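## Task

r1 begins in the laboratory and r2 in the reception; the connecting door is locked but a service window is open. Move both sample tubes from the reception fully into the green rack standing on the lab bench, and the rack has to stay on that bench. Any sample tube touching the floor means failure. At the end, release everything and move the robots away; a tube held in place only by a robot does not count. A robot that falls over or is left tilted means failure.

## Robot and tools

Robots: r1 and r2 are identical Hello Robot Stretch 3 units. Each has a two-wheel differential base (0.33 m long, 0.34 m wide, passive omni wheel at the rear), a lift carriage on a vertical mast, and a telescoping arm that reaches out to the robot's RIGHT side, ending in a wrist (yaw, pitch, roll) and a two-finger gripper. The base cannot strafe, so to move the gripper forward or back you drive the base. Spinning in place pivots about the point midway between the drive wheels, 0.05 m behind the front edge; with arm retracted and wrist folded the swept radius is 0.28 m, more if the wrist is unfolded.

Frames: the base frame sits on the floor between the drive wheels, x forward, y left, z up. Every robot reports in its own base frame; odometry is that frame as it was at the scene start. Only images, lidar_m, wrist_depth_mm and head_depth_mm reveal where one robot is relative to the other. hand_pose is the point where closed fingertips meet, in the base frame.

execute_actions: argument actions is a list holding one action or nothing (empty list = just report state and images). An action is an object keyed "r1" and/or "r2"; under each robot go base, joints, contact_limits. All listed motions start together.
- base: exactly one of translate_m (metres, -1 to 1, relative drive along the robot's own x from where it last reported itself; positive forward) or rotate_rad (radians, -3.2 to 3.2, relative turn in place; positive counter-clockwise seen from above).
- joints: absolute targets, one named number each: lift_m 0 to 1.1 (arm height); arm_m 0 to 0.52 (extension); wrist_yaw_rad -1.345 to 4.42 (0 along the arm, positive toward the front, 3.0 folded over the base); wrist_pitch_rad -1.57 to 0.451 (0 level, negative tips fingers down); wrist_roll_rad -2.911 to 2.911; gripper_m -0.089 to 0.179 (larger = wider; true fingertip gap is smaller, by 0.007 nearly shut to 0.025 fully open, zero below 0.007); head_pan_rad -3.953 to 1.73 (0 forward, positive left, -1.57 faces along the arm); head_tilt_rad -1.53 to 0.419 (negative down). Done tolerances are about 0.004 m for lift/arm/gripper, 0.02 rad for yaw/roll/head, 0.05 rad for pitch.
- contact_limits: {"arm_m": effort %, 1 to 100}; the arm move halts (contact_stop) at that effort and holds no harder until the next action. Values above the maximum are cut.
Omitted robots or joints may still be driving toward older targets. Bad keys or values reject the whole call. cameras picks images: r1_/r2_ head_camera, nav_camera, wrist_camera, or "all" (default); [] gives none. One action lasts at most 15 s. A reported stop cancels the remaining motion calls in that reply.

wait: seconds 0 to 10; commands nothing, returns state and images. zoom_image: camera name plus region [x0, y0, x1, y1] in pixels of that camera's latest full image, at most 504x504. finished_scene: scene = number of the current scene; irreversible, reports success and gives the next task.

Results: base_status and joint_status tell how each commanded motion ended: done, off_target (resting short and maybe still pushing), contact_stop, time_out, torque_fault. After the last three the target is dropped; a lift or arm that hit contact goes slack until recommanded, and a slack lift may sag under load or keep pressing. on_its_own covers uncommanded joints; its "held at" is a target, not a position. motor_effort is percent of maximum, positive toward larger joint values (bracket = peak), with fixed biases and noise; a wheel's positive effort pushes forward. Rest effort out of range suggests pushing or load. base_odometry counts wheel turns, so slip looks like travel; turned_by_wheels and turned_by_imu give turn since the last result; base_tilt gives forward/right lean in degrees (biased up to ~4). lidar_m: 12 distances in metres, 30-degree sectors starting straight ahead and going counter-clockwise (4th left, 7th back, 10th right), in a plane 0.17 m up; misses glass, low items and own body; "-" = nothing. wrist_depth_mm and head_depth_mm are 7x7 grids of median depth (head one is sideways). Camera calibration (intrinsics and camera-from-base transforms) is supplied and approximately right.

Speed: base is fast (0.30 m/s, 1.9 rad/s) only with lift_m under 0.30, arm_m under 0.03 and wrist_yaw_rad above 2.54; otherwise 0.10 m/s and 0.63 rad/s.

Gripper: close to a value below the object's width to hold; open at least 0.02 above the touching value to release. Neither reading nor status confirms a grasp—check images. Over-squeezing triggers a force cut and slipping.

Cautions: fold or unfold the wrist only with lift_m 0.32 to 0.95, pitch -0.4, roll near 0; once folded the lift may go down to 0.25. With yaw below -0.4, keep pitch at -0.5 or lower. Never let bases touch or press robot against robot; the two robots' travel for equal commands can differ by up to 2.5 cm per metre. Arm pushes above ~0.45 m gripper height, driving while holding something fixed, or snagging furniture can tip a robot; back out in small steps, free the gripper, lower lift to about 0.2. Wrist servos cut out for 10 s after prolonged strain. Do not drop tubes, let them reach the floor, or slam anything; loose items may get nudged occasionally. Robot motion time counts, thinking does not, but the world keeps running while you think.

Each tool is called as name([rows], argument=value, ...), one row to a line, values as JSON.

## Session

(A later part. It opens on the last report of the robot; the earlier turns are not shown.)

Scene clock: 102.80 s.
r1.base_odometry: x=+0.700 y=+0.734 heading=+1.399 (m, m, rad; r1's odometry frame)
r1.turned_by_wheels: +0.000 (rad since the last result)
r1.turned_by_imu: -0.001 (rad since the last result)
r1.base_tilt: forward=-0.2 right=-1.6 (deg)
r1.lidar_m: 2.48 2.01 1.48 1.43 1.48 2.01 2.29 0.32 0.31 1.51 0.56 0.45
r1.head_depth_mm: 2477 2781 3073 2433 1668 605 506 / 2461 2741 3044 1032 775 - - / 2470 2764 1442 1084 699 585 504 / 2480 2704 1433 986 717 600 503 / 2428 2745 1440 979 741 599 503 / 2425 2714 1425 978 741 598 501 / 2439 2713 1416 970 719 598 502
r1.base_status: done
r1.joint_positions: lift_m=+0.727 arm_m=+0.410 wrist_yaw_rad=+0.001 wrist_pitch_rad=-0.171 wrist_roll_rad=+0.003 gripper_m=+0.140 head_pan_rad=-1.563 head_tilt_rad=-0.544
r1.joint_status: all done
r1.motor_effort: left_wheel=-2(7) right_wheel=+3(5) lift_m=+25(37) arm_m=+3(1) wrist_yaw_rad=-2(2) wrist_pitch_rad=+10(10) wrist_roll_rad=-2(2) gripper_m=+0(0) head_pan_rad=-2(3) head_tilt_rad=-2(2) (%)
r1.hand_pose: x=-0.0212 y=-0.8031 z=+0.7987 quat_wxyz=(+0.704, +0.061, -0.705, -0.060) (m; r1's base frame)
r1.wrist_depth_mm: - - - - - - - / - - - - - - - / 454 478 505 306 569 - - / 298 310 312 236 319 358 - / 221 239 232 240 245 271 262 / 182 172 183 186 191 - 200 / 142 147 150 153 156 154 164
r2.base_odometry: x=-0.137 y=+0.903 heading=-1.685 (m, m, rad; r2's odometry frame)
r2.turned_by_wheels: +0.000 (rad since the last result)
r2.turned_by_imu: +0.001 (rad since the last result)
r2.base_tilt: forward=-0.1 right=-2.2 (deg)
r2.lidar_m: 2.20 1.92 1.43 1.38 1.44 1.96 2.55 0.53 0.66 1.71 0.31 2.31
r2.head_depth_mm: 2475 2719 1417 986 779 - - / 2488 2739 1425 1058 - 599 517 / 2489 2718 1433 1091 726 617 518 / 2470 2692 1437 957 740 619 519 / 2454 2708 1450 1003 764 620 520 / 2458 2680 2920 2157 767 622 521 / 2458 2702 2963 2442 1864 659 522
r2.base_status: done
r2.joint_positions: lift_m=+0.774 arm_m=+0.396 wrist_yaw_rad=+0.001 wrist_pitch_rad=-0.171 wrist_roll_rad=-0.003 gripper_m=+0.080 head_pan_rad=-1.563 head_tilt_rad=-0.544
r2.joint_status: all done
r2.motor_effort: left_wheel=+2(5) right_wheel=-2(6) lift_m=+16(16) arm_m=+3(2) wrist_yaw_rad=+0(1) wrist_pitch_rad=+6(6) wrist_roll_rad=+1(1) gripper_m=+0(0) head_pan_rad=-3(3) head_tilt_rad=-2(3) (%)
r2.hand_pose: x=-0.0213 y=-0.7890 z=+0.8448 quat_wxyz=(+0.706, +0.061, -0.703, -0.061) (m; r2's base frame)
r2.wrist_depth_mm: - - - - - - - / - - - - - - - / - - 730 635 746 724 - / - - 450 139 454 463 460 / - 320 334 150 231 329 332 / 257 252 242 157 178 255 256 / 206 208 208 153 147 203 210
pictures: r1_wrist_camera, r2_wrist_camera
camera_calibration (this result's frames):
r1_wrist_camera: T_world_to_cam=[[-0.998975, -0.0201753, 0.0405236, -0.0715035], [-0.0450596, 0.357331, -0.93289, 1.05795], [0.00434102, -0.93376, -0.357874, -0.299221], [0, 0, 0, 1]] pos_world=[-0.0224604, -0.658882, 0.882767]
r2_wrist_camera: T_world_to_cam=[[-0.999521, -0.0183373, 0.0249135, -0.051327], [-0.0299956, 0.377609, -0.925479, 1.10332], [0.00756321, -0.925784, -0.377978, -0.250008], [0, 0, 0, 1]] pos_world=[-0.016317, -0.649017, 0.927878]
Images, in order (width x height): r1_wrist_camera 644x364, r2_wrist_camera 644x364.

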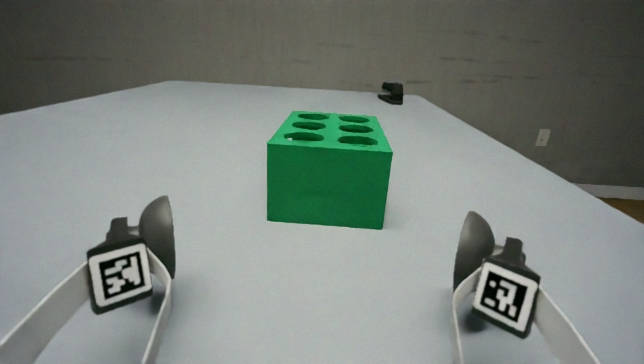

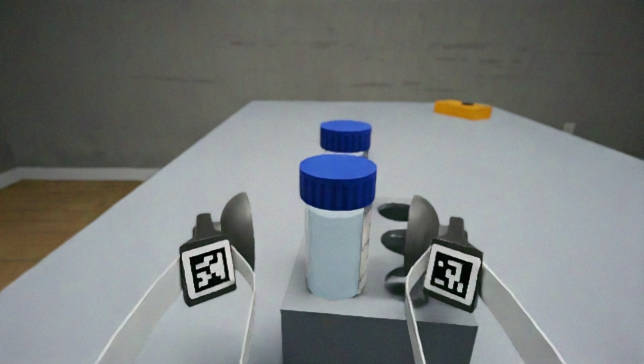

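execute_actions([
  {"r1":{"base":{"translate_m":-0.008},"joints":{"arm_m":0.52}},"r2":{"base":{"translate_m":-0.002},"joints":{"gripper_m":-0.005}}},
], cameras=["r1_wrist_camera","r2_wrist_camera"])

execute_actions([
  {"r1":{"joints":{"gripper_m":0.06}},"r2":{"joints":{"lift_m":0.86}}},
], cameras=["r1_wrist_camera","r2_wrist_camera"])

Scene clock: 109.70 s.
r1.base_odometry: x=+0.698 y=+0.726 heading=+1.398 (m, m, rad; r1's odometry frame)
r1.turned_by_wheels: +0.000 (rad since the last result)
r1.turned_by_imu: -0.001 (rad since the last result)
r1.base_tilt: forward=-0.1 right=-1.6 (deg)
r1.lidar_m: 2.48 2.01 1.48 1.43 1.48 2.00 2.28 0.32 0.30 1.54 0.57 0.45
r1.head_depth_mm: 2494 2771 3092 2470 1760 604 518 / 2453 2769 3023 1032 771 - - / 2474 2748 1445 1081 745 601 504 / 2454 2698 1439 - 745 600 502 / 2435 2710 1428 976 741 601 504 / 2407 2710 1409 973 742 598 501 / 2459 2679 1416 968 721 597 500
r1.base_status: done
r1.joint_positions: lift_m=+0.727 arm_m=+0.520 wrist_yaw_rad=+0.001 wrist_pitch_rad=-0.171 wrist_roll_rad=+0.003 gripper_m=+0.140 head_pan_rad=-1.563 head_tilt_rad=-0.544
r1.joint_status: all done
r1.motor_effort: left_wheel=-2(7) right_wheel=+4(7) lift_m=+25(25) arm_m=+3(7) wrist_yaw_rad=-2(1) wrist_pitch_rad=+10(10) wrist_roll_rad=-2(2) gripper_m=+0(1) head_pan_rad=-3(3) head_tilt_rad=-2(3) (%)
r1.hand_pose: x=-0.0212 y=-0.9131 z=+0.7987 quat_wxyz=(+0.704, +0.061, -0.705, -0.060) (m; r1's base frame)
r1.wrist_depth_mm: - - - - - - - / - - - - - - - / 451 474 498 532 581 - - / 297 305 272 197 317 359 - / 219 239 129 127 207 269 261 / 181 172 137 134 136 - 200 / 141 148 144 142 146 154 163
r2.base_odometry: x=-0.137 y=+0.905 heading=-1.684 (m, m, rad; r2's odometry frame)
r2.turned_by_wheels: +0.000 (rad since the last result)
r2.turned_by_imu: +0.001 (rad since the last result)
r2.base_tilt: forward=-0.3 right=-2.2 (deg)
r2.lidar_m: 2.21 1.92 1.43 1.38 1.43 1.97 2.54 0.53 0.66 1.70 0.31 2.31
r2.head_depth_mm: 2474 2717 1413 982 779 - - / 2473 2723 1418 1056 - 599 516 / 2483 2707 1424 1089 724 616 518 / 2477 2711 1438 959 739 618 519 / 2464 2709 1446 1001 767 619 520 / 2452 2698 2958 2159 769 621 521 / 2450 2713 2949 2453 1867 658 522
r2.base_status: done
r2.joint_positions: lift_m=+0.774 arm_m=+0.396 wrist_yaw_rad=+0.000 wrist_pitch_rad=-0.171 wrist_roll_rad=-0.003 gripper_m=-0.004 head_pan_rad=-1.563 head_tilt_rad=-0.544
r2.joint_status: all done
r2.motor_effort: left_wheel=+2(2) right_wheel=-1(5) lift_m=+15(16) arm_m=+2(2) wrist_yaw_rad=+0(1) wrist_pitch_rad=+6(6) wrist_roll_rad=+1(2) gripper_m=-15(100) head_pan_rad=-3(4) head_tilt_rad=-2(3) (%)
r2.hand_pose: x=-0.0214 y=-0.7890 z=+0.8448 quat_wxyz=(+0.706, +0.061, -0.703, -0.061) (m; r2's base frame)
r2.wrist_depth_mm: - - - - - - - / - - - - - - - / - - 722 644 735 756 - / - - 445 136 463 462 460 / - 328 325 145 279 324 330 / 252 253 248 153 177 255 257 / 207 209 208 152 146 211 211
pictures: r1_wrist_camera, r2_wrist_camera
camera_calibration (this result's frames):
r1_wrist_camera: T_world_to_cam=[[-0.998975, -0.0201709, 0.0405237, -0.0737199], [-0.045058, 0.357325, -0.932892, 1.09726], [0.00433718, -0.933762, -0.357868, -0.401941], [0, 0, 0, 1]] pos_world=[-0.0224609, -0.768881, 0.882768]
r2_wrist_camera: T_world_to_cam=[[-0.999526, -0.0180735, 0.0249137, -0.0511849], [-0.0298961, 0.377617, -0.925479, 1.10333], [0.00731879, -0.925785, -0.377978, -0.250023], [0, 0, 0, 1]] pos_world=[-0.0163456, -0.649028, 0.927878]
Images, in order (width x height): r1_wrist_camera 644x364, r2_wrist_camera 644x364.

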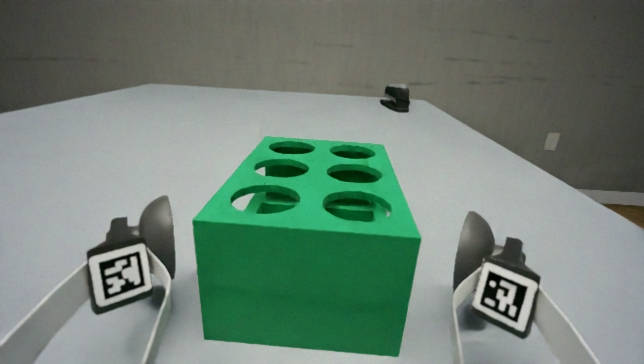

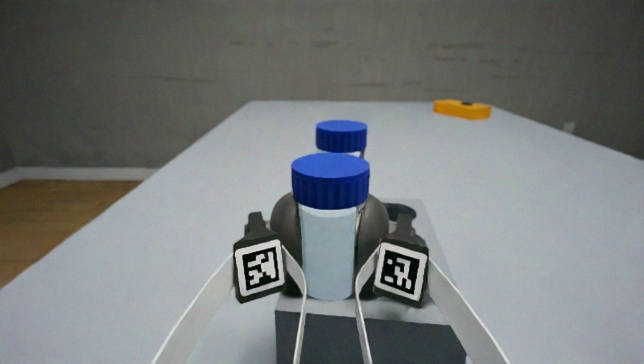

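Scene clock: 111.33 s.
r1.base_odometry: x=+0.698 y=+0.726 heading=+1.398 (m, m, rad; r1's odometry frame)
r1.turned_by_wheels: +0.000 (rad since the last result)
r1.turned_by_imu: +0.000 (rad since the last result)
r1.base_tilt: forward=-0.1 right=-1.4 (deg)
r1.lidar_m: 2.48 2.02 1.48 1.42 1.48 2.00 2.29 0.32 0.30 1.54 0.57 0.45
r1.head_depth_mm: 2507 2749 3077 2399 1766 606 518 / 2491 2721 3068 1036 777 - - / 2453 2702 1438 1085 744 601 504 / 2463 2736 1439 - 745 598 502 / 2441 2732 1440 977 739 598 503 / 2425 2721 1417 976 737 597 502 / 2450 2681 1409 970 720 597 501
r1.base_status: not commanded
r1.joint_positions: lift_m=+0.727 arm_m=+0.520 wrist_yaw_rad=+0.001 wrist_pitch_rad=-0.169 wrist_roll_rad=+0.003 gripper_m=+0.061 head_pan_rad=-1.563 head_tilt_rad=-0.544
r1.joint_status: all done
r1.motor_effort: left_wheel=-2(2) right_wheel=+3(3) lift_m=+25(26) arm_m=+3(3) wrist_yaw_rad=-2(1) wrist_pitch_rad=+9(10) wrist_roll_rad=-2(2) gripper_m=-16(97) head_pan_rad=-2(3) head_tilt_rad=-3(2) (%)
r1.hand_pose: x=-0.0212 y=-0.9133 z=+0.7992 quat_wxyz=(+0.704, +0.060, -0.705, -0.060) (m; r1's base frame)
r1.wrist_depth_mm: - - - - - - - / - - - - - - - / 454 483 513 551 581 - - / 296 305 275 196 320 360 - / 221 227 129 129 128 257 262 / 176 185 136 135 133 198 201 / - 148 144 144 146 159 163
r2.base_odometry: x=-0.137 y=+0.905 heading=-1.684 (m, m, rad; r2's odometry frame)
r2.turned_by_wheels: +0.000 (rad since the last result)
r2.turned_by_imu: +0.000 (rad since the last result)
r2.base_tilt: forward=+0.0 right=-2.3 (deg)
r2.lidar_m: 2.20 1.93 1.44 1.38 1.43 1.96 2.55 0.53 0.66 1.70 0.31 2.32
r2.head_depth_mm: 2480 2724 1411 1028 - 605 503 / 2476 2704 1504 - 735 613 517 / 2478 2704 1527 882 761 616 518 / 2485 2718 1532 936 764 617 519 / 2475 2720 1446 1001 767 619 520 / 2473 2704 2950 2157 768 622 521 / 2460 2683 2966 2444 1870 657 522
r2.base_status: not commanded
r2.joint_positions: lift_m=+0.859 arm_m=+0.396 wrist_yaw_rad=+0.000 wrist_pitch_rad=-0.171 wrist_roll_rad=-0.003 gripper_m=-0.004 head_pan_rad=-1.563 head_tilt_rad=-0.544
r2.joint_status: all done
r2.motor_effort: left_wheel=+2(2) right_wheel=-1(2) lift_m=+39(36) arm_m=+3(2) wrist_yaw_rad=+0(0) wrist_pitch_rad=+6(6) wrist_roll_rad=+1(1) gripper_m=-15(15) head_pan_rad=-3(3) head_tilt_rad=-3(2) (%)
r2.hand_pose: x=-0.0214 y=-0.7890 z=+0.9307 quat_wxyz=(+0.706, +0.061, -0.703, -0.061) (m; r2's base frame)
r2.wrist_depth_mm: - - - - - - - / - - - - - - - / - - - - - - - / - - 689 136 684 668 - / - - 495 145 526 497 494 / - 382 373 158 367 385 383 / - 317 312 171 294 318 319
pictures: r1_wrist_camera, r2_wrist_camera
camera_calibration (this result's frames):
r1_wrist_camera: T_world_to_cam=[[-0.998977, -0.0200254, 0.0405568, -0.0736522], [-0.0450278, 0.355332, -0.933655, 1.09659], [0.00428571, -0.934526, -0.35587, -0.404185], [0, 0, 0, 1]] pos_world=[-0.0224674, -0.768851, 0.88299]
r2_wrist_camera: T_world_to_cam=[[-0.999526, -0.0180774, 0.0249126, -0.0533261], [-0.0298969, 0.37766, -0.925462, 1.18284], [0.00732147, -0.925768, -0.378021, -0.217503], [0, 0, 0, 1]] pos_world=[-0.0163453, -0.64903, 1.01378]
Images, in order (width x height): r1_wrist_camera 644x364, r2_wrist_camera 644x364.

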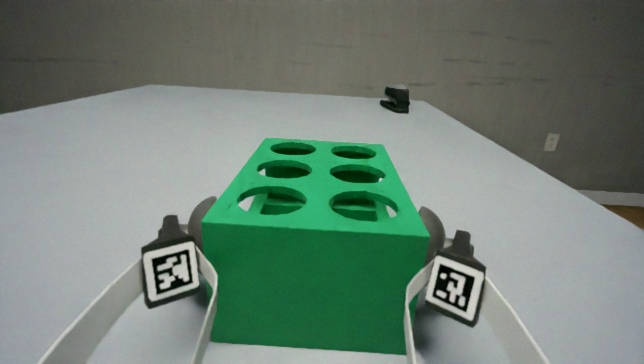

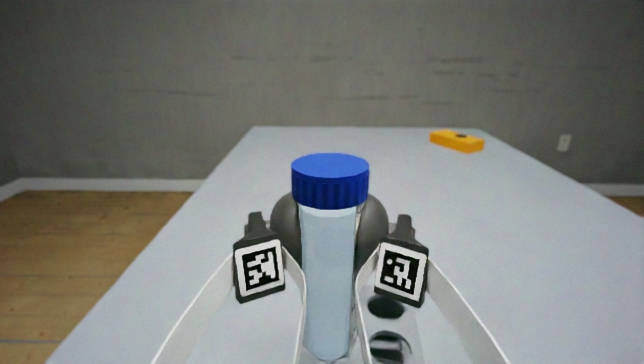

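execute_actions([
  {"r1":{"joints":{"arm_m":0.22}},"r2":{"base":{"rotate_rad":-1.571}}},
], cameras=["r1_wrist_camera"])

execute_actions([
  {"r1":{"joints":{"arm_m":0.0,"head_tilt_rad":-1.0,"head_pan_rad":-1.0}},"r2":{"base":{"translate_m":-0.25}}},
], cameras=["r1_wrist_camera"])

execute_actions([
  {"r1":{"base":{"rotate_rad":-0.6},"joints":{"wrist_yaw_rad":0.6}},"r2":{"base":{"translate_m":-0.3}}},
], cameras=["r1_wrist_camera","r1_nav_camera"])

Scene clock: 130.23 s.
r1.base_odometry: x=+0.698 y=+0.726 heading=+1.398 (m, m, rad; r1's odometry frame)
r1.turned_by_wheels: +0.000 (rad since the last result)
r1.turned_by_imu: -0.001 (rad since the last result)
r1.base_tilt: forward=+0.0 right=-1.5 (deg)
r1.lidar_m: 2.48 2.02 1.47 1.43 1.48 2.00 2.28 0.32 0.30 1.54 0.57 0.45
r1.head_depth_mm: 2487 2769 3057 2403 1777 605 519 / 2485 2759 3112 1032 776 - - / 2449 2756 1443 986 802 555 505 / 2488 2715 1433 986 738 568 504 / 2473 2717 1435 972 728 600 503 / 2432 2732 1418 974 740 597 503 / 2460 2717 1425 973 720 597 501
r1.base_status: not commanded
r1.joint_positions: lift_m=+0.727 arm_m=+0.220 wrist_yaw_rad=+0.001 wrist_pitch_rad=-0.168 wrist_roll_rad=+0.003 gripper_m=+0.061 head_pan_rad=-1.563 head_tilt_rad=-0.544
r1.joint_status: all done
r1.motor_effort: left_wheel=-2(3) right_wheel=+3(3) lift_m=+25(25) arm_m=-4(4) wrist_yaw_rad=-2(1) wrist_pitch_rad=+8(9) wrist_roll_rad=-2(2) gripper_m=-17(18) head_pan_rad=-2(2) head_tilt_rad=-3(3) (%)
r1.hand_pose: x=-0.0212 y=-0.6139 z=+0.7994 quat_wxyz=(+0.704, +0.060, -0.705, -0.059) (m; r1's base frame)
r1.wrist_depth_mm: - - - - - - - / - - - - - - - / 462 485 514 546 588 - - / 304 311 278 199 323 362 - / 222 229 129 128 128 258 264 / 179 187 136 134 134 200 203 / - 149 144 144 148 161 165
r2.base_odometry: x=-0.137 y=+0.905 heading=+3.028 (m, m, rad; r2's odometry frame)
r2.turned_by_wheels: -1.571 (rad since the last result)
r2.turned_by_imu: -1.573 (rad since the last result)
r2.base_tilt: forward=+0.0 right=-2.2 (deg)
r2.lidar_m: 1.71 0.31 2.32 2.21 1.93 1.44 1.38 1.43 1.96 2.55 0.53 0.66
r2.head_depth_mm: 2155 2362 2619 2477 - 1467 1217 / 2148 2362 2562 - 1772 1486 1251 / 2142 2346 2569 2172 1836 1489 1252 / 2122 2357 2572 2248 1853 1498 1256 / 2136 2340 2602 2408 1848 1501 1260 / 2123 2331 2594 2424 1853 1505 1262 / 2120 2342 2580 2442 1857 1465 801
r2.base_status: done
r2.joint_positions: lift_m=+0.859 arm_m=+0.396 wrist_yaw_rad=+0.000 wrist_pitch_rad=-0.171 wrist_roll_rad=-0.003 gripper_m=-0.004 head_pan_rad=-1.563 head_tilt_rad=-0.544
r2.joint_status: not commanded
r2.motor_effort: left_wheel=+2(5) right_wheel=-1(8) lift_m=+38(38) arm_m=+2(2) wrist_yaw_rad=+0(0) wrist_pitch_rad=+6(6) wrist_roll_rad=+1(1) gripper_m=-15(15) head_pan_rad=-4(3) head_tilt_rad=-3(2) (%)
r2.hand_pose: x=-0.0214 y=-0.7891 z=+0.9307 quat_wxyz=(+0.706, +0.061, -0.703, -0.061) (m; r2's base frame)
r2.wrist_depth_mm: - - - - - - - / - - - - - - - / - - - - - - - / - - - 137 - - - / - - - 145 - - - / - - - 157 - - - / - - - 170 - - -
pictures: r1_wrist_camera
camera_calibration (this result's frames):
r1_wrist_camera: T_world_to_cam=[[-0.998976, -0.0199989, 0.0405716, -0.0676588], [-0.045029, 0.354628, -0.933923, 0.990167], [0.00428955, -0.934794, -0.355165, -0.125055], [0, 0, 0, 1]] pos_world=[-0.0224669, -0.469395, 0.883069]
Images, in order (width x height): r1_wrist_camera 644x364.

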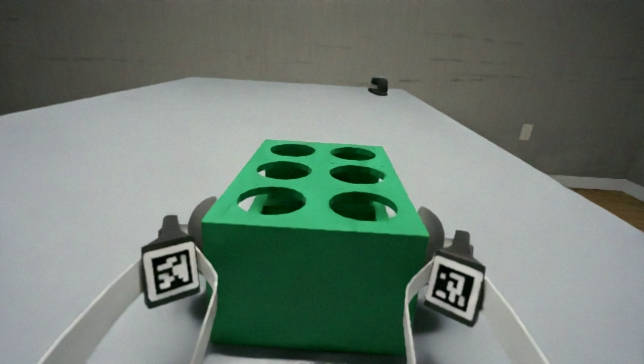

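Scene clock: 133.97 s.
r1.base_odometry: x=+0.698 y=+0.726 heading=+1.398 (m, m, rad; r1's odometry frame)
r1.turned_by_wheels: +0.000 (rad since the last result)
r1.turned_by_imu: -0.001 (rad since the last result)
r1.base_tilt: forward=-0.1 right=-1.5 (deg)
r1.lidar_m: 2.48 2.02 1.48 1.42 1.48 2.01 2.29 0.32 0.30 1.54 0.57 0.45
r1.head_depth_mm: 994 826 705 563 537 - - / 988 821 702 602 - - 1107 / 981 817 697 610 551 1210 - / 2449 814 698 608 565 1212 - / 2435 807 693 606 1294 1203 1106 / 2400 2006 690 603 1205 1199 1085 / 2394 1973 683 633 1329 1192 1081
r1.base_status: not commanded
r1.joint_positions: lift_m=+0.727 arm_m=+0.001 wrist_yaw_rad=+0.001 wrist_pitch_rad=-0.168 wrist_roll_rad=+0.003 gripper_m=+0.061 head_pan_rad=-1.007 head_tilt_rad=-0.987
r1.joint_status: all done
r1.motor_effort: left_wheel=-1(2) right_wheel=+3(4) lift_m=+25(25) arm_m=-4(1) wrist_yaw_rad=-2(1) wrist_pitch_rad=+9(9) wrist_roll_rad=-2(2) gripper_m=-18(18) head_pan_rad=+1(27) head_tilt_rad=-5(26) (%)
r1.hand_pose: x=-0.0212 y=-0.3948 z=+0.7994 quat_wxyz=(+0.704, +0.060, -0.705, -0.059) (m; r1's base frame)
r1.wrist_depth_mm: - - - - - - - / - - - - - - - / 465 486 520 560 588 - - / 294 313 281 195 325 364 - / 224 230 129 129 129 261 268 / 179 184 135 134 133 201 205 / - 150 144 144 149 162 165
r2.base_odometry: x=+0.111 y=+0.877 heading=+3.028 (m, m, rad; r2's odometry frame)
r2.turned_by_wheels: +0.000 (rad since the last result)
r2.turned_by_imu: +0.001 (rad since the last result)
r2.base_tilt: forward=+0.0 right=-2.2 (deg)
r2.lidar_m: 0.54 0.55 2.29 2.21 1.58 1.17 1.13 1.17 1.60 2.55 2.64 0.70
r2.head_depth_mm: 2142 2354 2611 2488 - 1463 1222 / 2132 2347 2568 - 1778 1493 1252 / 2139 2366 2561 2154 1841 1487 1258 / 2139 2334 2566 2264 1856 1494 1251 / 2138 2329 2570 2423 1853 1501 1257 / 2134 2325 2590 2440 1856 1507 1261 / 2123 2337 2575 2450 1867 1502 1267
r2.base_status: done
r2.joint_positions: lift_m=+0.859 arm_m=+0.396 wrist_yaw_rad=+0.000 wrist_pitch_rad=-0.171 wrist_roll_rad=-0.003 gripper_m=-0.004 head_pan_rad=-1.563 head_tilt_rad=-0.544
r2.joint_status: not commanded
r2.motor_effort: left_wheel=+2(2) right_wheel=-1(9) lift_m=+38(38) arm_m=+2(2) wrist_yaw_rad=+0(0) wrist_pitch_rad=+6(6) wrist_roll_rad=+2(1) gripper_m=-14(15) head_pan_rad=-3(3) head_tilt_rad=-3(3) (%)
r2.hand_pose: x=-0.0214 y=-0.7891 z=+0.9307 quat_wxyz=(+0.706, +0.061, -0.703, -0.061) (m; r2's base frame)
r2.wrist_depth_mm: - - - - - - - / - - - - - - - / - - - - - - - / - - - 136 - - - / - - - 145 - - - / - - - 158 - - - / - - - 171 - - -
pictures: r1_wrist_camera
camera_calibration (this result's frames):
r1_wrist_camera: T_world_to_cam=[[-0.998977, -0.0199619, 0.0405719, -0.0632726], [-0.0450161, 0.354629, -0.933923, 0.91248], [0.00425488, -0.934794, -0.355165, 0.0797261], [0, 0, 0, 1]] pos_world=[-0.0224708, -0.250328, 0.883069]
Images, in order (width x height): r1_wrist_camera 644x364.

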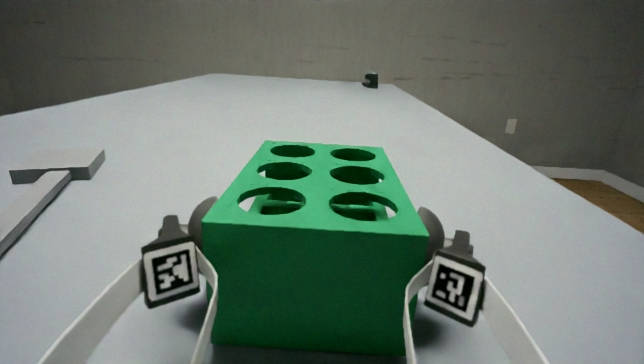

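Scene clock: 138.20 s.
r1.base_odometry: x=+0.698 y=+0.726 heading=+0.799 (m, m, rad; r1's odometry frame)
r1.turned_by_wheels: -0.600 (rad since the last result)
r1.turned_by_imu: -0.601 (rad since the last result)
r1.base_tilt: forward=-0.1 right=-1.6 (deg)
r1.lidar_m: 0.45 2.48 2.19 1.52 1.43 1.46 1.87 2.28 2.33 0.30 1.67 0.62
r1.head_depth_mm: 2488 2057 1718 615 562 - 1098 / 2453 841 701 613 559 - 1111 / 984 820 696 578 - 1191 - / 980 815 696 597 558 1202 - / 972 807 692 606 547 1203 1106 / 963 805 690 604 544 1199 1089 / 958 799 682 600 541 1196 1083
r1.base_status: done
r1.joint_positions: lift_m=+0.727 arm_m=+0.001 wrist_yaw_rad=+0.599 wrist_pitch_rad=-0.168 wrist_roll_rad=+0.003 gripper_m=+0.061 head_pan_rad=-1.007 head_tilt_rad=-0.987
r1.joint_status: all done
r1.motor_effort: left_wheel=+3(7) right_wheel=-2(4) lift_m=+25(25) arm_m=-4(4) wrist_yaw_rad=+0(6) wrist_pitch_rad=+8(8) wrist_roll_rad=-2(2) gripper_m=-16(17) head_pan_rad=+1(3) head_tilt_rad=-5(5) (%)
r1.hand_pose: x=+0.1187 y=-0.3516 z=+0.7994 quat_wxyz=(+0.690, +0.265, -0.656, +0.151) (m; r1's base frame)
r1.wrist_depth_mm: - - - - - - - / - - - - - - - / 466 493 524 553 682 - - / 305 315 283 200 329 - - / 225 230 128 129 129 262 - / 180 188 137 134 133 200 211 / - 150 144 144 149 161 165
r2.base_odometry: x=+0.409 y=+0.843 heading=+3.028 (m, m, rad; r2's odometry frame)
r2.turned_by_wheels: +0.000 (rad since the last result)
r2.turned_by_imu: +0.001 (rad since the last result)
r2.base_tilt: forward=-0.1 right=-2.3 (deg)
r2.lidar_m: 0.84 3.16 2.30 2.21 1.18 0.86 0.83 0.86 1.18 2.55 2.64 0.94
r2.head_depth_mm: 2107 2288 2437 2307 - 1464 1220 / 2126 2345 2573 - 1779 1490 1252 / 2142 2356 2563 2176 1843 1495 1255 / 2133 2341 2558 2254 1844 1497 1257 / 2139 2341 2568 2400 1851 1498 1263 / 2118 2332 2572 2429 1852 1508 1264 / 2127 2330 2577 2442 1871 1504 1263
r2.base_status: done
r2.joint_positions: lift_m=+0.859 arm_m=+0.396 wrist_yaw_rad=+0.000 wrist_pitch_rad=-0.171 wrist_roll_rad=-0.003 gripper_m=-0.004 head_pan_rad=-1.563 head_tilt_rad=-0.544
r2.joint_status: not commanded
r2.motor_effort: left_wheel=+2(3) right_wheel=-2(8) lift_m=+38(38) arm_m=+2(2) wrist_yaw_rad=+0(1) wrist_pitch_rad=+6(6) wrist_roll_rad=+1(1) gripper_m=-15(15) head_pan_rad=-3(3) head_tilt_rad=-3(1) (%)
r2.hand_pose: x=-0.0214 y=-0.7891 z=+0.9307 quat_wxyz=(+0.706, +0.061, -0.703, -0.061) (m; r2's base frame)
r2.wrist_depth_mm: - - - - - - 983 / - - - - - - 949 / - - - - - - - / - - - 136 - - - / - - - 146 - - 993 / - - - 158 - - 994 / - - - 170 - - 966
pictures: r1_nav_camera (sideways: a quarter turn counterclockwise sets it upright), r1_wrist_camera
camera_calibration (this result's frames):
r1_nav_camera: T_world_to_cam=[[0.407806, -0.695854, 0.591169, -0.725123], [-0.86826, -0.495874, 0.0152683, 0.0350847], [0.282521, -0.519515, -0.806403, 1.00763], [0, 0, 0, 1]] pos_world=[0.041497, 0.036295, 1.24069]
r1_wrist_camera: T_world_to_cam=[[-0.814507, -0.578734, 0.0405711, -0.140997], [-0.236798, 0.267797, -0.933923, 0.895684], [0.529628, -0.770293, -0.355165, 0.115013], [0, 0, 0, 1]] pos_world=[0.0363387, -0.232868, 0.883069]
Images, in order (width x height): r1_nav_camera 672x504, r1_wrist_camera 644x364.

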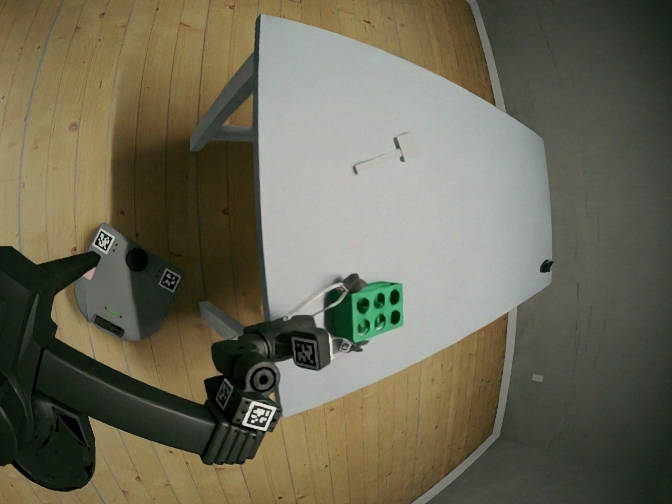

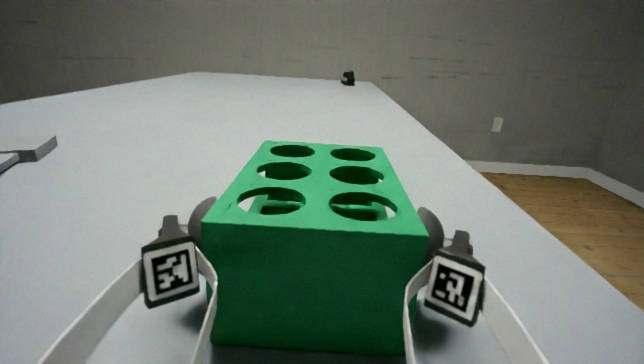

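Works.

execute_actions([
  {"r1":{"base":{"rotate_rad":-0.65},"joints":{"wrist_yaw_rad":1.25}},"r2":{"base":{"rotate_rad":-1.571},"joints":{"arm_m":0.36}}},
], cameras=["r2_wrist_camera","r2_head_camera","r1_nav_camera"])

Scene clock: 146.10 s.
r1.base_odometry: x=+0.698 y=+0.726 heading=+0.149 (m, m, rad; r1's odometry frame)
r1.turned_by_wheels: -0.650 (rad since the last result)
r1.turned_by_imu: -0.652 (rad since the last result)
r1.base_tilt: forward=-0.1 right=-1.6 (deg)
r1.lidar_m: 0.73 0.45 2.48 2.49 1.59 1.42 1.43 1.71 2.28 2.29 0.30 1.67
r1.head_depth_mm: 2340 2068 1764 1536 1372 - 1113 / 2426 2055 1731 1522 1375 - 1112 / 2481 2036 1739 1525 1374 1176 - / 2427 2034 1739 608 717 1207 - / 2416 2008 1737 553 559 1196 1101 / 2398 2000 690 552 528 1182 1086 / 2375 1959 685 591 534 1150 1083
r1.base_status: done
r1.joint_positions: lift_m=+0.727 arm_m=+0.001 wrist_yaw_rad=+1.249 wrist_pitch_rad=-0.168 wrist_roll_rad=+0.003 gripper_m=+0.061 head_pan_rad=-1.007 head_tilt_rad=-0.988
r1.joint_status: all done
r1.motor_effort: left_wheel=+2(6) right_wheel=-2(4) lift_m=+26(25) arm_m=-4(4) wrist_yaw_rad=+0(2) wrist_pitch_rad=+8(9) wrist_roll_rad=-2(2) gripper_m=-17(17) head_pan_rad=+3(3) head_tilt_rad=-5(5) (%)
r1.hand_pose: x=+0.2144 y=-0.2249 z=+0.7994 quat_wxyz=(+0.606, +0.461, -0.537, +0.363) (m; r1's base frame)
r1.wrist_depth_mm: - - - - - - - / - - - - - - - / 434 489 511 554 - - - / 303 314 281 199 329 - - / 224 231 129 128 129 - - / 179 187 136 134 133 206 - / - 149 144 144 149 161 -
r2.base_odometry: x=+0.409 y=+0.843 heading=+1.457 (m, m, rad; r2's odometry frame)
r2.turned_by_wheels: -1.571 (rad since the last result)
r2.turned_by_imu: -1.573 (rad since the last result)
r2.base_tilt: forward=-0.1 right=-2.4 (deg)
r2.lidar_m: 2.55 2.64 0.94 0.84 3.15 2.29 2.20 1.18 0.86 0.83 0.86 1.18
r2.head_depth_mm: - - 3360 1030 - 1246 1222 / - - 3656 - 833 1215 1250 / - - 3685 - 818 1209 1255 / - 2599 3465 962 806 1205 1260 / - 2596 3286 1006 796 1202 1262 / - - 3293 1009 797 1197 1264 / - - 3563 1009 802 1196 1261
r2.base_status: done
r2.joint_positions: lift_m=+0.859 arm_m=+0.360 wrist_yaw_rad=+0.000 wrist_pitch_rad=-0.171 wrist_roll_rad=-0.003 gripper_m=-0.004 head_pan_rad=-1.563 head_tilt_rad=-0.544
r2.joint_status: all done
r2.motor_effort: left_wheel=+1(5) right_wheel=-1(8) lift_m=+39(38) arm_m=-4(5) wrist_yaw_rad=+0(0) wrist_pitch_rad=+6(6) wrist_roll_rad=+1(1) gripper_m=-16(15) head_pan_rad=-3(3) head_tilt_rad=-3(2) (%)
r2.hand_pose: x=-0.0214 y=-0.7537 z=+0.9307 quat_wxyz=(+0.706, +0.061, -0.703, -0.061) (m; r2's base frame)
r2.wrist_depth_mm: - - - - - - - / - - - - - - - / - - - - - - - / - - - 137 - - - / - 492 491 145 527 508 499 / 384 384 382 158 299 362 388 / 320 315 315 171 298 310 321
pictures: r1_nav_camera (sideways: a quarter turn counterclockwise sets it upright), r2_head_camera (sideways: a quarter turn clockwise sets it upright), r2_wrist_camera
camera_calibration (this result's frames):
r1_nav_camera: T_world_to_cam=[[0.407814, -0.695866, 0.59115, -0.725098], [-0.86826, -0.495874, 0.0152694, 0.0350833], [0.282511, -0.519499, -0.806417, 1.00764], [0, 0, 0, 1]] pos_world=[0.0414962, 0.0362962, 1.24069]
r2_head_camera: T_world_to_cam=[[0.020905, 0.535934, -0.844001, 1.11978], [0.999781, -0.0110579, 0.0177419, -0.0238718], [0.000175564, -0.844187, -0.536048, 0.648805], [0, 0, 0, 1]] pos_world=[0.000343502, -0.0526816, 1.29331]
r2_wrist_camera: T_world_to_cam=[[-0.99953, -0.0178645, 0.0249123, -0.0525785], [-0.0298162, 0.377666, -0.925462, 1.16948], [0.00712437, -0.92577, -0.378021, -0.184746], [0, 0, 0, 1]] pos_world=[-0.0163684, -0.613642, 1.01378]
Images, in order (width x height): r1_nav_camera 672x504, r2_head_camera 896x504, r2_wrist_camera 644x364.

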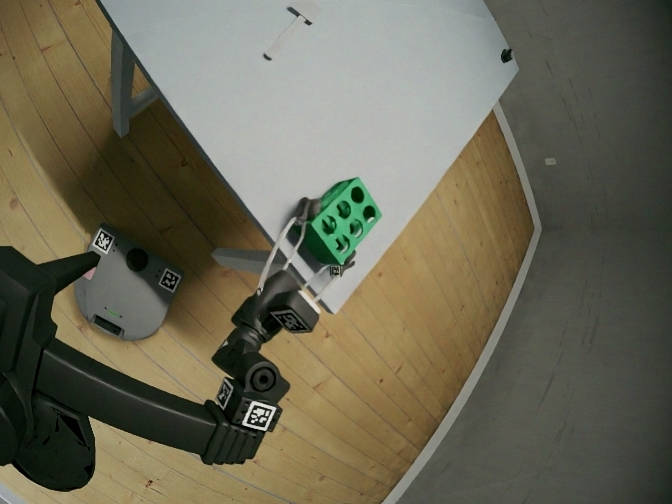

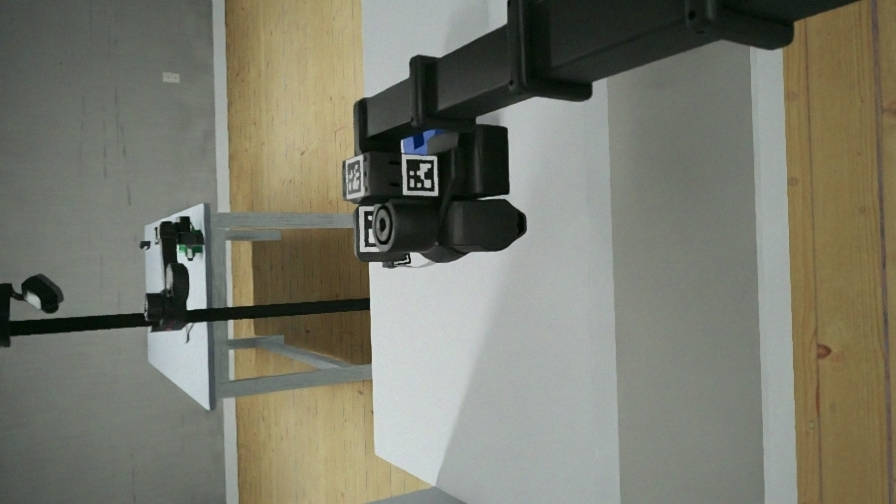

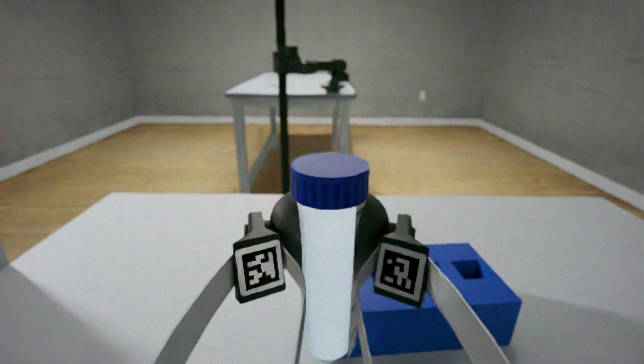

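execute_actions([
  {"r1":{"joints":{"gripper_m":0.14}},"r2":{"joints":{"arm_m":0.45,"lift_m":0.845}}},
], cameras=["r2_wrist_camera"])

Scene clock: 155.57 s.
r1.base_odometry: x=+0.698 y=+0.726 heading=+0.149 (m, m, rad; r1's odometry frame)
r1.turned_by_wheels: +0.000 (rad since the last result)
r1.turned_by_imu: -0.001 (rad since the last result)
r1.base_tilt: forward=-0.1 right=-1.6 (deg)
r1.lidar_m: 0.73 0.45 2.48 2.48 1.60 1.43 1.43 1.71 2.29 2.29 0.30 1.66
r1.head_depth_mm: 2342 2063 1772 1521 1372 - 1106 / 2425 2045 1740 1533 1363 - 1119 / 2439 2051 1747 1519 1362 1174 - / 2479 2022 1726 609 712 1200 - / 2447 2031 1723 554 559 1198 1102 / 2410 1996 688 562 528 1174 1089 / 2397 1939 687 601 534 1141 1085
r1.base_status: not commanded
r1.joint_positions: lift_m=+0.727 arm_m=+0.001 wrist_yaw_rad=+1.249 wrist_pitch_rad=-0.168 wrist_roll_rad=+0.003 gripper_m=+0.140 head_pan_rad=-1.007 head_tilt_rad=-0.988
r1.joint_status: all done
r1.motor_effort: left_wheel=+3(3) right_wheel=-2(2) lift_m=+25(25) arm_m=-4(4) wrist_yaw_rad=+1(1) wrist_pitch_rad=+9(9) wrist_roll_rad=-2(2) gripper_m=+1(91) head_pan_rad=+2(3) head_tilt_rad=-5(4) (%)
r1.hand_pose: x=+0.2144 y=-0.2249 z=+0.7993 quat_wxyz=(+0.606, +0.461, -0.537, +0.363) (m; r1's base frame)
r1.wrist_depth_mm: - - - - - - - / - - - - - - - / 438 490 522 552 - - - / 302 315 280 194 329 - - / 223 244 130 129 146 - - / 185 175 138 134 136 - - / 143 150 146 145 148 157 -
r2.base_odometry: x=+0.409 y=+0.843 heading=+1.457 (m, m, rad; r2's odometry frame)
r2.turned_by_wheels: +0.000 (rad since the last result)
r2.turned_by_imu: +0.001 (rad since the last result)
r2.base_tilt: forward=-0.1 right=-2.2 (deg)
r2.lidar_m: 2.55 2.64 0.94 0.84 3.17 2.28 2.20 1.18 0.86 0.83 0.86 1.17
r2.head_depth_mm: - - 3432 1031 - - 1223 / - - 3628 - 817 1218 1254 / - - - 916 819 1210 1249 / - 2584 3442 939 819 1208 1256 / - 2611 3305 1009 795 1199 1260 / - - 3288 1011 799 1201 1262 / - - 3530 1007 803 1195 1263
r2.base_status: not commanded
r2.joint_positions: lift_m=+0.846 arm_m=+0.450 wrist_yaw_rad=+0.000 wrist_pitch_rad=-0.172 wrist_roll_rad=-0.003 gripper_m=-0.004 head_pan_rad=-1.563 head_tilt_rad=-0.544
r2.joint_status: all done
r2.motor_effort: left_wheel=+2(2) right_wheel=-1(1) lift_m=+17(38) arm_m=+3(4) wrist_yaw_rad=+0(0) wrist_pitch_rad=+6(6) wrist_roll_rad=+1(1) gripper_m=-15(15) head_pan_rad=-3(3) head_tilt_rad=-1(2) (%)
r2.hand_pose: x=-0.0214 y=-0.8430 z=+0.9168 quat_wxyz=(+0.706, +0.061, -0.703, -0.061) (m; r2's base frame)
r2.wrist_depth_mm: - - - - - - - / - - - - - - - / - - - - - - - / - - - 136 - - - / 483 457 465 145 492 465 484 / 364 365 357 158 279 369 365 / 295 301 299 171 245 247 305
pictures: r2_wrist_camera
camera_calibration (this result's frames):
r2_wrist_camera: T_world_to_cam=[[-0.99953, -0.0178665, 0.0249109, -0.0538284], [-0.0298162, 0.377738, -0.925432, 1.19036], [0.00712446, -0.92574, -0.378093, -0.27266], [0, 0, 0, 1]] pos_world=[-0.0163684, -0.70302, 0.999851]
Images, in order (width x height): r2_wrist_camera 644x364.

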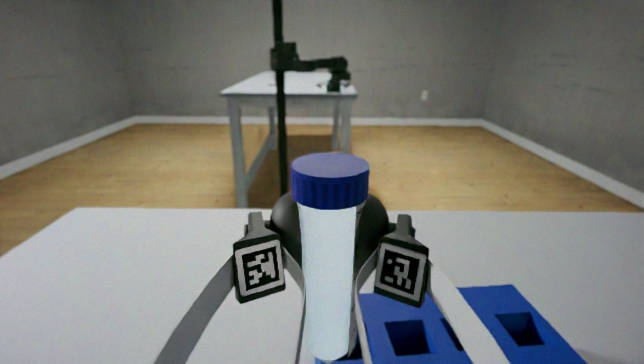

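execute_actions([
  {"r1":{"joints":{"lift_m":0.8}},"r2":{"base":{"translate_m":-0.059},"joints":{"arm_m":0.488,"lift_m":0.828}}},
], cameras=["r2_wrist_camera"])

Scene clock: 164.27 s.
r1.base_odometry: x=+0.698 y=+0.726 heading=+0.149 (m, m, rad; r1's odometry frame)
r1.turned_by_wheels: +0.000 (rad since the last result)
r1.turned_by_imu: -0.001 (rad since the last result)
r1.base_tilt: forward=+0.0 right=-1.6 (deg)
r1.lidar_m: 0.73 0.45 2.48 2.48 1.59 1.43 1.43 1.71 2.29 2.29 0.30 1.67
r1.head_depth_mm: 2329 2049 1754 1525 1401 1167 1104 / 2423 2042 1752 1531 1377 1179 1123 / 2484 2045 1734 1557 - 1195 - / 2422 2015 1731 606 1013 1212 - / 2448 2001 1727 554 563 1196 1103 / 2408 2013 689 555 530 1185 1088 / 2392 1960 686 600 534 1146 1084
r1.base_status: not commanded
r1.joint_positions: lift_m=+0.800 arm_m=+0.001 wrist_yaw_rad=+1.249 wrist_pitch_rad=-0.168 wrist_roll_rad=+0.003 gripper_m=+0.140 head_pan_rad=-1.007 head_tilt_rad=-0.988
r1.joint_status: all done
r1.motor_effort: left_wheel=+2(2) right_wheel=-2(2) lift_m=+41(43) arm_m=-3(4) wrist_yaw_rad=+0(1) wrist_pitch_rad=+9(9) wrist_roll_rad=-2(2) gripper_m=+1(1) head_pan_rad=+4(2) head_tilt_rad=-6(6) (%)
r1.hand_pose: x=+0.2144 y=-0.2249 z=+0.8717 quat_wxyz=(+0.606, +0.461, -0.537, +0.363) (m; r1's base frame)
r1.wrist_depth_mm: - - - - - - - / - - - - - - - / 744 780 823 894 - - - / 447 496 513 530 - - - / 358 386 369 276 423 - - / 293 277 279 228 303 - - / 228 236 215 188 242 - -
r2.base_odometry: x=+0.403 y=+0.784 heading=+1.457 (m, m, rad; r2's odometry frame)
r2.turned_by_wheels: +0.000 (rad since the last result)
r2.turned_by_imu: +0.001 (rad since the last result)
r2.base_tilt: forward=-0.1 right=-2.2 (deg)
r2.lidar_m: 2.61 2.71 0.98 0.83 3.09 2.23 2.15 1.18 0.86 0.83 0.86 1.18
r2.head_depth_mm: - - 3408 991 - - 1220 / - - 3416 - 846 1217 1247 / - - 3678 919 818 1212 1253 / - 2575 3453 922 821 1208 1252 / - 2609 3273 1007 796 1201 1259 / - 3444 3239 1013 798 1198 1264 / - - 3546 1015 800 1197 1261
r2.base_status: done
r2.joint_positions: lift_m=+0.829 arm_m=+0.488 wrist_yaw_rad=+0.000 wrist_pitch_rad=-0.172 wrist_roll_rad=-0.003 gripper_m=-0.004 head_pan_rad=-1.563 head_tilt_rad=-0.544
r2.joint_status: all done
r2.motor_effort: left_wheel=+2(3) right_wheel=-1(7) lift_m=+17(17) arm_m=+3(3) wrist_yaw_rad=+1(0) wrist_pitch_rad=+6(7) wrist_roll_rad=+1(1) gripper_m=-15(15) head_pan_rad=-3(4) head_tilt_rad=-3(3) (%)
r2.hand_pose: x=-0.0214 y=-0.8810 z=+0.8997 quat_wxyz=(+0.706, +0.061, -0.703, -0.061) (m; r2's base frame)
r2.wrist_depth_mm: - - - - - - - / - - - - - - - / - - - - - - - / - - - 137 - - - / 427 431 438 145 457 436 444 / 337 333 331 158 326 342 343 / 277 279 224 170 219 281 281
pictures: r2_wrist_camera
camera_calibration (this result's frames):
r2_wrist_camera: T_world_to_cam=[[-0.99953, -0.0178677, 0.02491, -0.0540837], [-0.0298162, 0.377784, -0.925414, 1.189], [0.00712437, -0.925721, -0.378139, -0.314214], [0, 0, 0, 1]] pos_world=[-0.0163684, -0.741025, 0.982845]
Images, in order (width x height): r2_wrist_camera 644x364.

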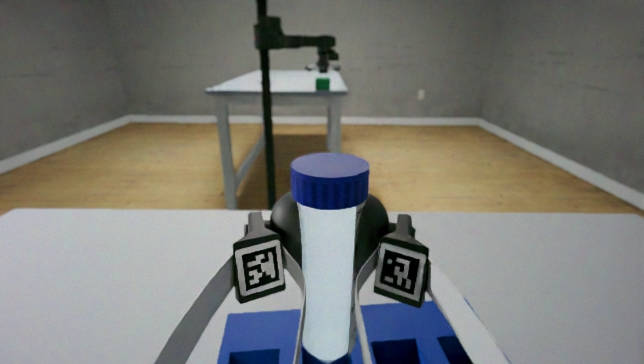

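execute_actions([
  {"r1":{"base":{"rotate_rad":-0.13},"joints":{"head_pan_rad":-1.57,"head_tilt_rad":-0.55}},"r2":{"base":{"translate_m":0.003},"joints":{"arm_m":0.475}}},
], cameras=["r2_wrist_camera"])

execute_actions([
  {"r1":{"base":{"translate_m":-0.1}},"r2":{"joints":{"lift_m":0.80}}},
], cameras=["r2_wrist_camera"])

Scene clock: 174.73 s.
r1.base_odometry: x=+0.698 y=+0.726 heading=+0.019 (m, m, rad; r1's odometry frame)
r1.turned_by_wheels: -0.130 (rad since the last result)
r1.turned_by_imu: -0.131 (rad since the last result)
r1.base_tilt: forward=-0.1 right=-1.6 (deg)
r1.lidar_m: 0.92 0.47 0.45 2.48 1.73 1.43 1.43 1.59 2.30 2.28 0.30 1.66
r1.head_depth_mm: 1859 2050 2336 2376 1805 1460 1287 / 1907 2110 2359 2368 1787 1459 1281 / 1925 2148 2387 2359 1808 1444 - / 1966 2171 2438 2319 1766 1444 1246 / 1988 2199 2489 2340 1793 1430 1217 / 2002 2230 2495 2314 1785 1434 1264 / 2060 2310 2589 2323 1767 1446 506
r1.base_status: done
r1.joint_positions: lift_m=+0.800 arm_m=+0.001 wrist_yaw_rad=+1.249 wrist_pitch_rad=-0.168 wrist_roll_rad=+0.003 gripper_m=+0.140 head_pan_rad=-1.563 head_tilt_rad=-0.557
r1.joint_status: all done
r1.motor_effort: left_wheel=+2(7) right_wheel=-1(5) lift_m=+41(41) arm_m=-3(3) wrist_yaw_rad=+1(1) wrist_pitch_rad=+9(8) wrist_roll_rad=-2(2) gripper_m=+0(2) head_pan_rad=-3(26) head_tilt_rad=+3(25) (%)
r1.hand_pose: x=+0.2144 y=-0.2249 z=+0.8717 quat_wxyz=(+0.606, +0.461, -0.537, +0.363) (m; r1's base frame)
r1.wrist_depth_mm: - - - - - - - / - - - - - - - / 752 774 835 - - - - / 476 499 513 538 - - - / 355 393 286 367 - - - / 293 279 220 280 332 - - / 227 230 172 185 251 - -
r2.base_odometry: x=+0.403 y=+0.787 heading=+1.457 (m, m, rad; r2's odometry frame)
r2.turned_by_wheels: +0.000 (rad since the last result)
r2.turned_by_imu: +0.001 (rad since the last result)
r2.base_tilt: forward=-0.2 right=-2.2 (deg)
r2.lidar_m: 2.60 2.70 0.97 0.83 3.08 2.24 2.15 1.18 0.86 0.83 0.86 1.17
r2.head_depth_mm: - - 3372 987 - - 1216 / - - 3398 - 831 1220 1251 / - - 3643 919 815 1210 1248 / - 2569 3461 921 819 1208 1250 / - 2453 3298 1007 795 1202 1254 / - - 3233 1012 799 1198 1263 / - - 3526 1011 801 1194 1267
r2.base_status: done
r2.joint_positions: lift_m=+0.829 arm_m=+0.475 wrist_yaw_rad=+0.000 wrist_pitch_rad=-0.172 wrist_roll_rad=-0.003 gripper_m=-0.004 head_pan_rad=-1.563 head_tilt_rad=-0.544
r2.joint_status: all done
r2.motor_effort: left_wheel=+2(4) right_wheel=-2(5) lift_m=+16(16) arm_m=-3(6) wrist_yaw_rad=+0(0) wrist_pitch_rad=+6(6) wrist_roll_rad=+2(1) gripper_m=-16(15) head_pan_rad=-4(3) head_tilt_rad=-2(1) (%)
r2.hand_pose: x=-0.0214 y=-0.8686 z=+0.8997 quat_wxyz=(+0.706, +0.061, -0.703, -0.061) (m; r2's base frame)
r2.wrist_depth_mm: - - - - - - - / - - - - - - - / - - - - - - - / - - - 136 - - - / 432 433 429 145 467 440 438 / 336 339 333 158 251 343 343 / 275 277 227 170 230 281 281
pictures: r2_wrist_camera
camera_calibration (this result's frames):
r2_wrist_camera: T_world_to_cam=[[-0.99953, -0.0178677, 0.0249101, -0.0538627], [-0.0298163, 0.377784, -0.925414, 1.18432], [0.00712436, -0.925721, -0.378139, -0.302756], [0, 0, 0, 1]] pos_world=[-0.0163684, -0.728648, 0.982845]
Images, in order (width x height): r2_wrist_camera 644x364.

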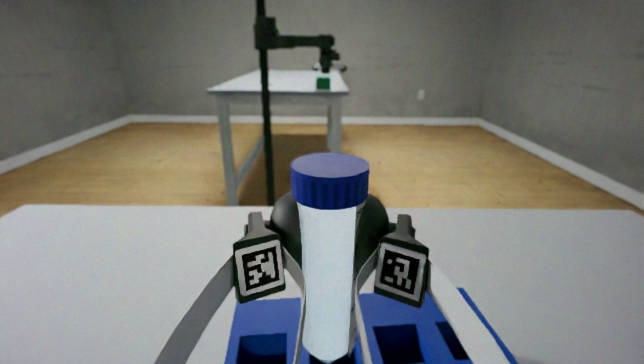

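Scene clock: 177.40 s.
r1.base_odometry: x=+0.598 y=+0.724 heading=+0.019 (m, m, rad; r1's odometry frame)
r1.turned_by_wheels: +0.000 (rad since the last result)
r1.turned_by_imu: -0.001 (rad since the last result)
r1.base_tilt: forward=+0.0 right=-1.5 (deg)
r1.lidar_m: 0.96 0.53 2.51 2.50 1.61 1.33 1.33 1.48 2.28 2.26 0.40 0.37
r1.head_depth_mm: 1847 2033 2290 2391 1801 1457 1285 / 1857 2085 2325 2376 1809 1450 1289 / 1908 2116 2359 2401 1799 1455 - / 1948 2131 2428 2353 1789 1458 1250 / 1972 2190 2482 2337 1785 1441 1218 / 2001 2243 2517 2321 1779 1432 1270 / 2047 2247 2591 2332 1780 1444 1225
r1.base_status: done
r1.joint_positions: lift_m=+0.800 arm_m=+0.001 wrist_yaw_rad=+1.249 wrist_pitch_rad=-0.168 wrist_roll_rad=+0.003 gripper_m=+0.140 head_pan_rad=-1.563 head_tilt_rad=-0.557
r1.joint_status: not commanded
r1.motor_effort: left_wheel=+2(4) right_wheel=-1(5) lift_m=+41(41) arm_m=-4(4) wrist_yaw_rad=+0(1) wrist_pitch_rad=+9(9) wrist_roll_rad=-2(2) gripper_m=+1(0) head_pan_rad=-3(3) head_tilt_rad=+3(3) (%)
r1.hand_pose: x=+0.2144 y=-0.2249 z=+0.8717 quat_wxyz=(+0.606, +0.461, -0.537, +0.363) (m; r1's base frame)
r1.wrist_depth_mm: - - - - - - - / - - - - - - - / 751 776 823 - - - - / 476 499 442 572 - - - / 354 386 264 382 - - - / 294 279 273 298 - - - / 234 241 250 256 - - -
r2.base_odometry: x=+0.403 y=+0.787 heading=+1.457 (m, m, rad; r2's odometry frame)
r2.turned_by_wheels: +0.000 (rad since the last result)
r2.turned_by_imu: +0.000 (rad since the last result)
r2.base_tilt: forward=-0.1 right=-2.3 (deg)
r2.lidar_m: 2.61 2.71 0.97 0.83 3.10 2.23 2.15 1.18 0.86 0.83 0.86 1.18
r2.head_depth_mm: - - 3393 987 813 - - / - - 3435 1060 972 1243 1249 / - - 3657 883 819 1212 1254 / - 2509 3483 922 822 1205 1257 / - 2625 3284 1009 795 1205 1261 / - - 3231 1007 801 1197 1265 / - - 3568 1016 802 1193 1268
r2.base_status: not commanded
r2.joint_positions: lift_m=+0.801 arm_m=+0.475 wrist_yaw_rad=+0.000 wrist_pitch_rad=-0.115 wrist_roll_rad=-0.003 gripper_m=-0.004 head_pan_rad=-1.563 head_tilt_rad=-0.544
r2.joint_status: all done
r2.motor_effort: left_wheel=+2(2) right_wheel=-1(2) lift_m=+11(20) arm_m=-3(3) wrist_yaw_rad=+0(0) wrist_pitch_rad=-11(11) wrist_roll_rad=+1(2) gripper_m=-15(15) head_pan_rad=-3(3) head_tilt_rad=-2(2) (%)
r2.hand_pose: x=-0.0214 y=-0.8720 z=+0.8862 quat_wxyz=(+0.707, +0.041, -0.705, -0.041) (m; r2's base frame)
r2.wrist_depth_mm: - - - - - - - / - - - - - - - / - - - - - - - / - - - 143 - - - / 434 438 435 146 476 448 453 / 332 328 329 155 239 338 341 / 266 268 211 163 217 265 274
pictures: r2_wrist_camera
camera_calibration (this result's frames):
r2_wrist_camera: T_world_to_cam=[[-0.99953, -0.0164236, 0.0258796, -0.0531855], [-0.0298108, 0.324556, -0.945397, 1.14438], [0.0071275, -0.945724, -0.324893, -0.375623], [0, 0, 0, 1]] pos_world=[-0.0163683, -0.727524, 0.961234]
Images, in order (width x height): r2_wrist_camera 644x364.

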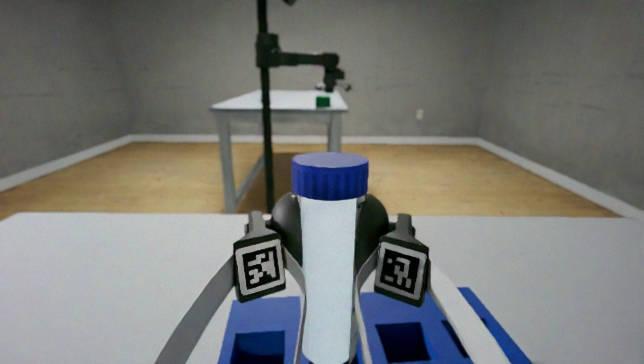

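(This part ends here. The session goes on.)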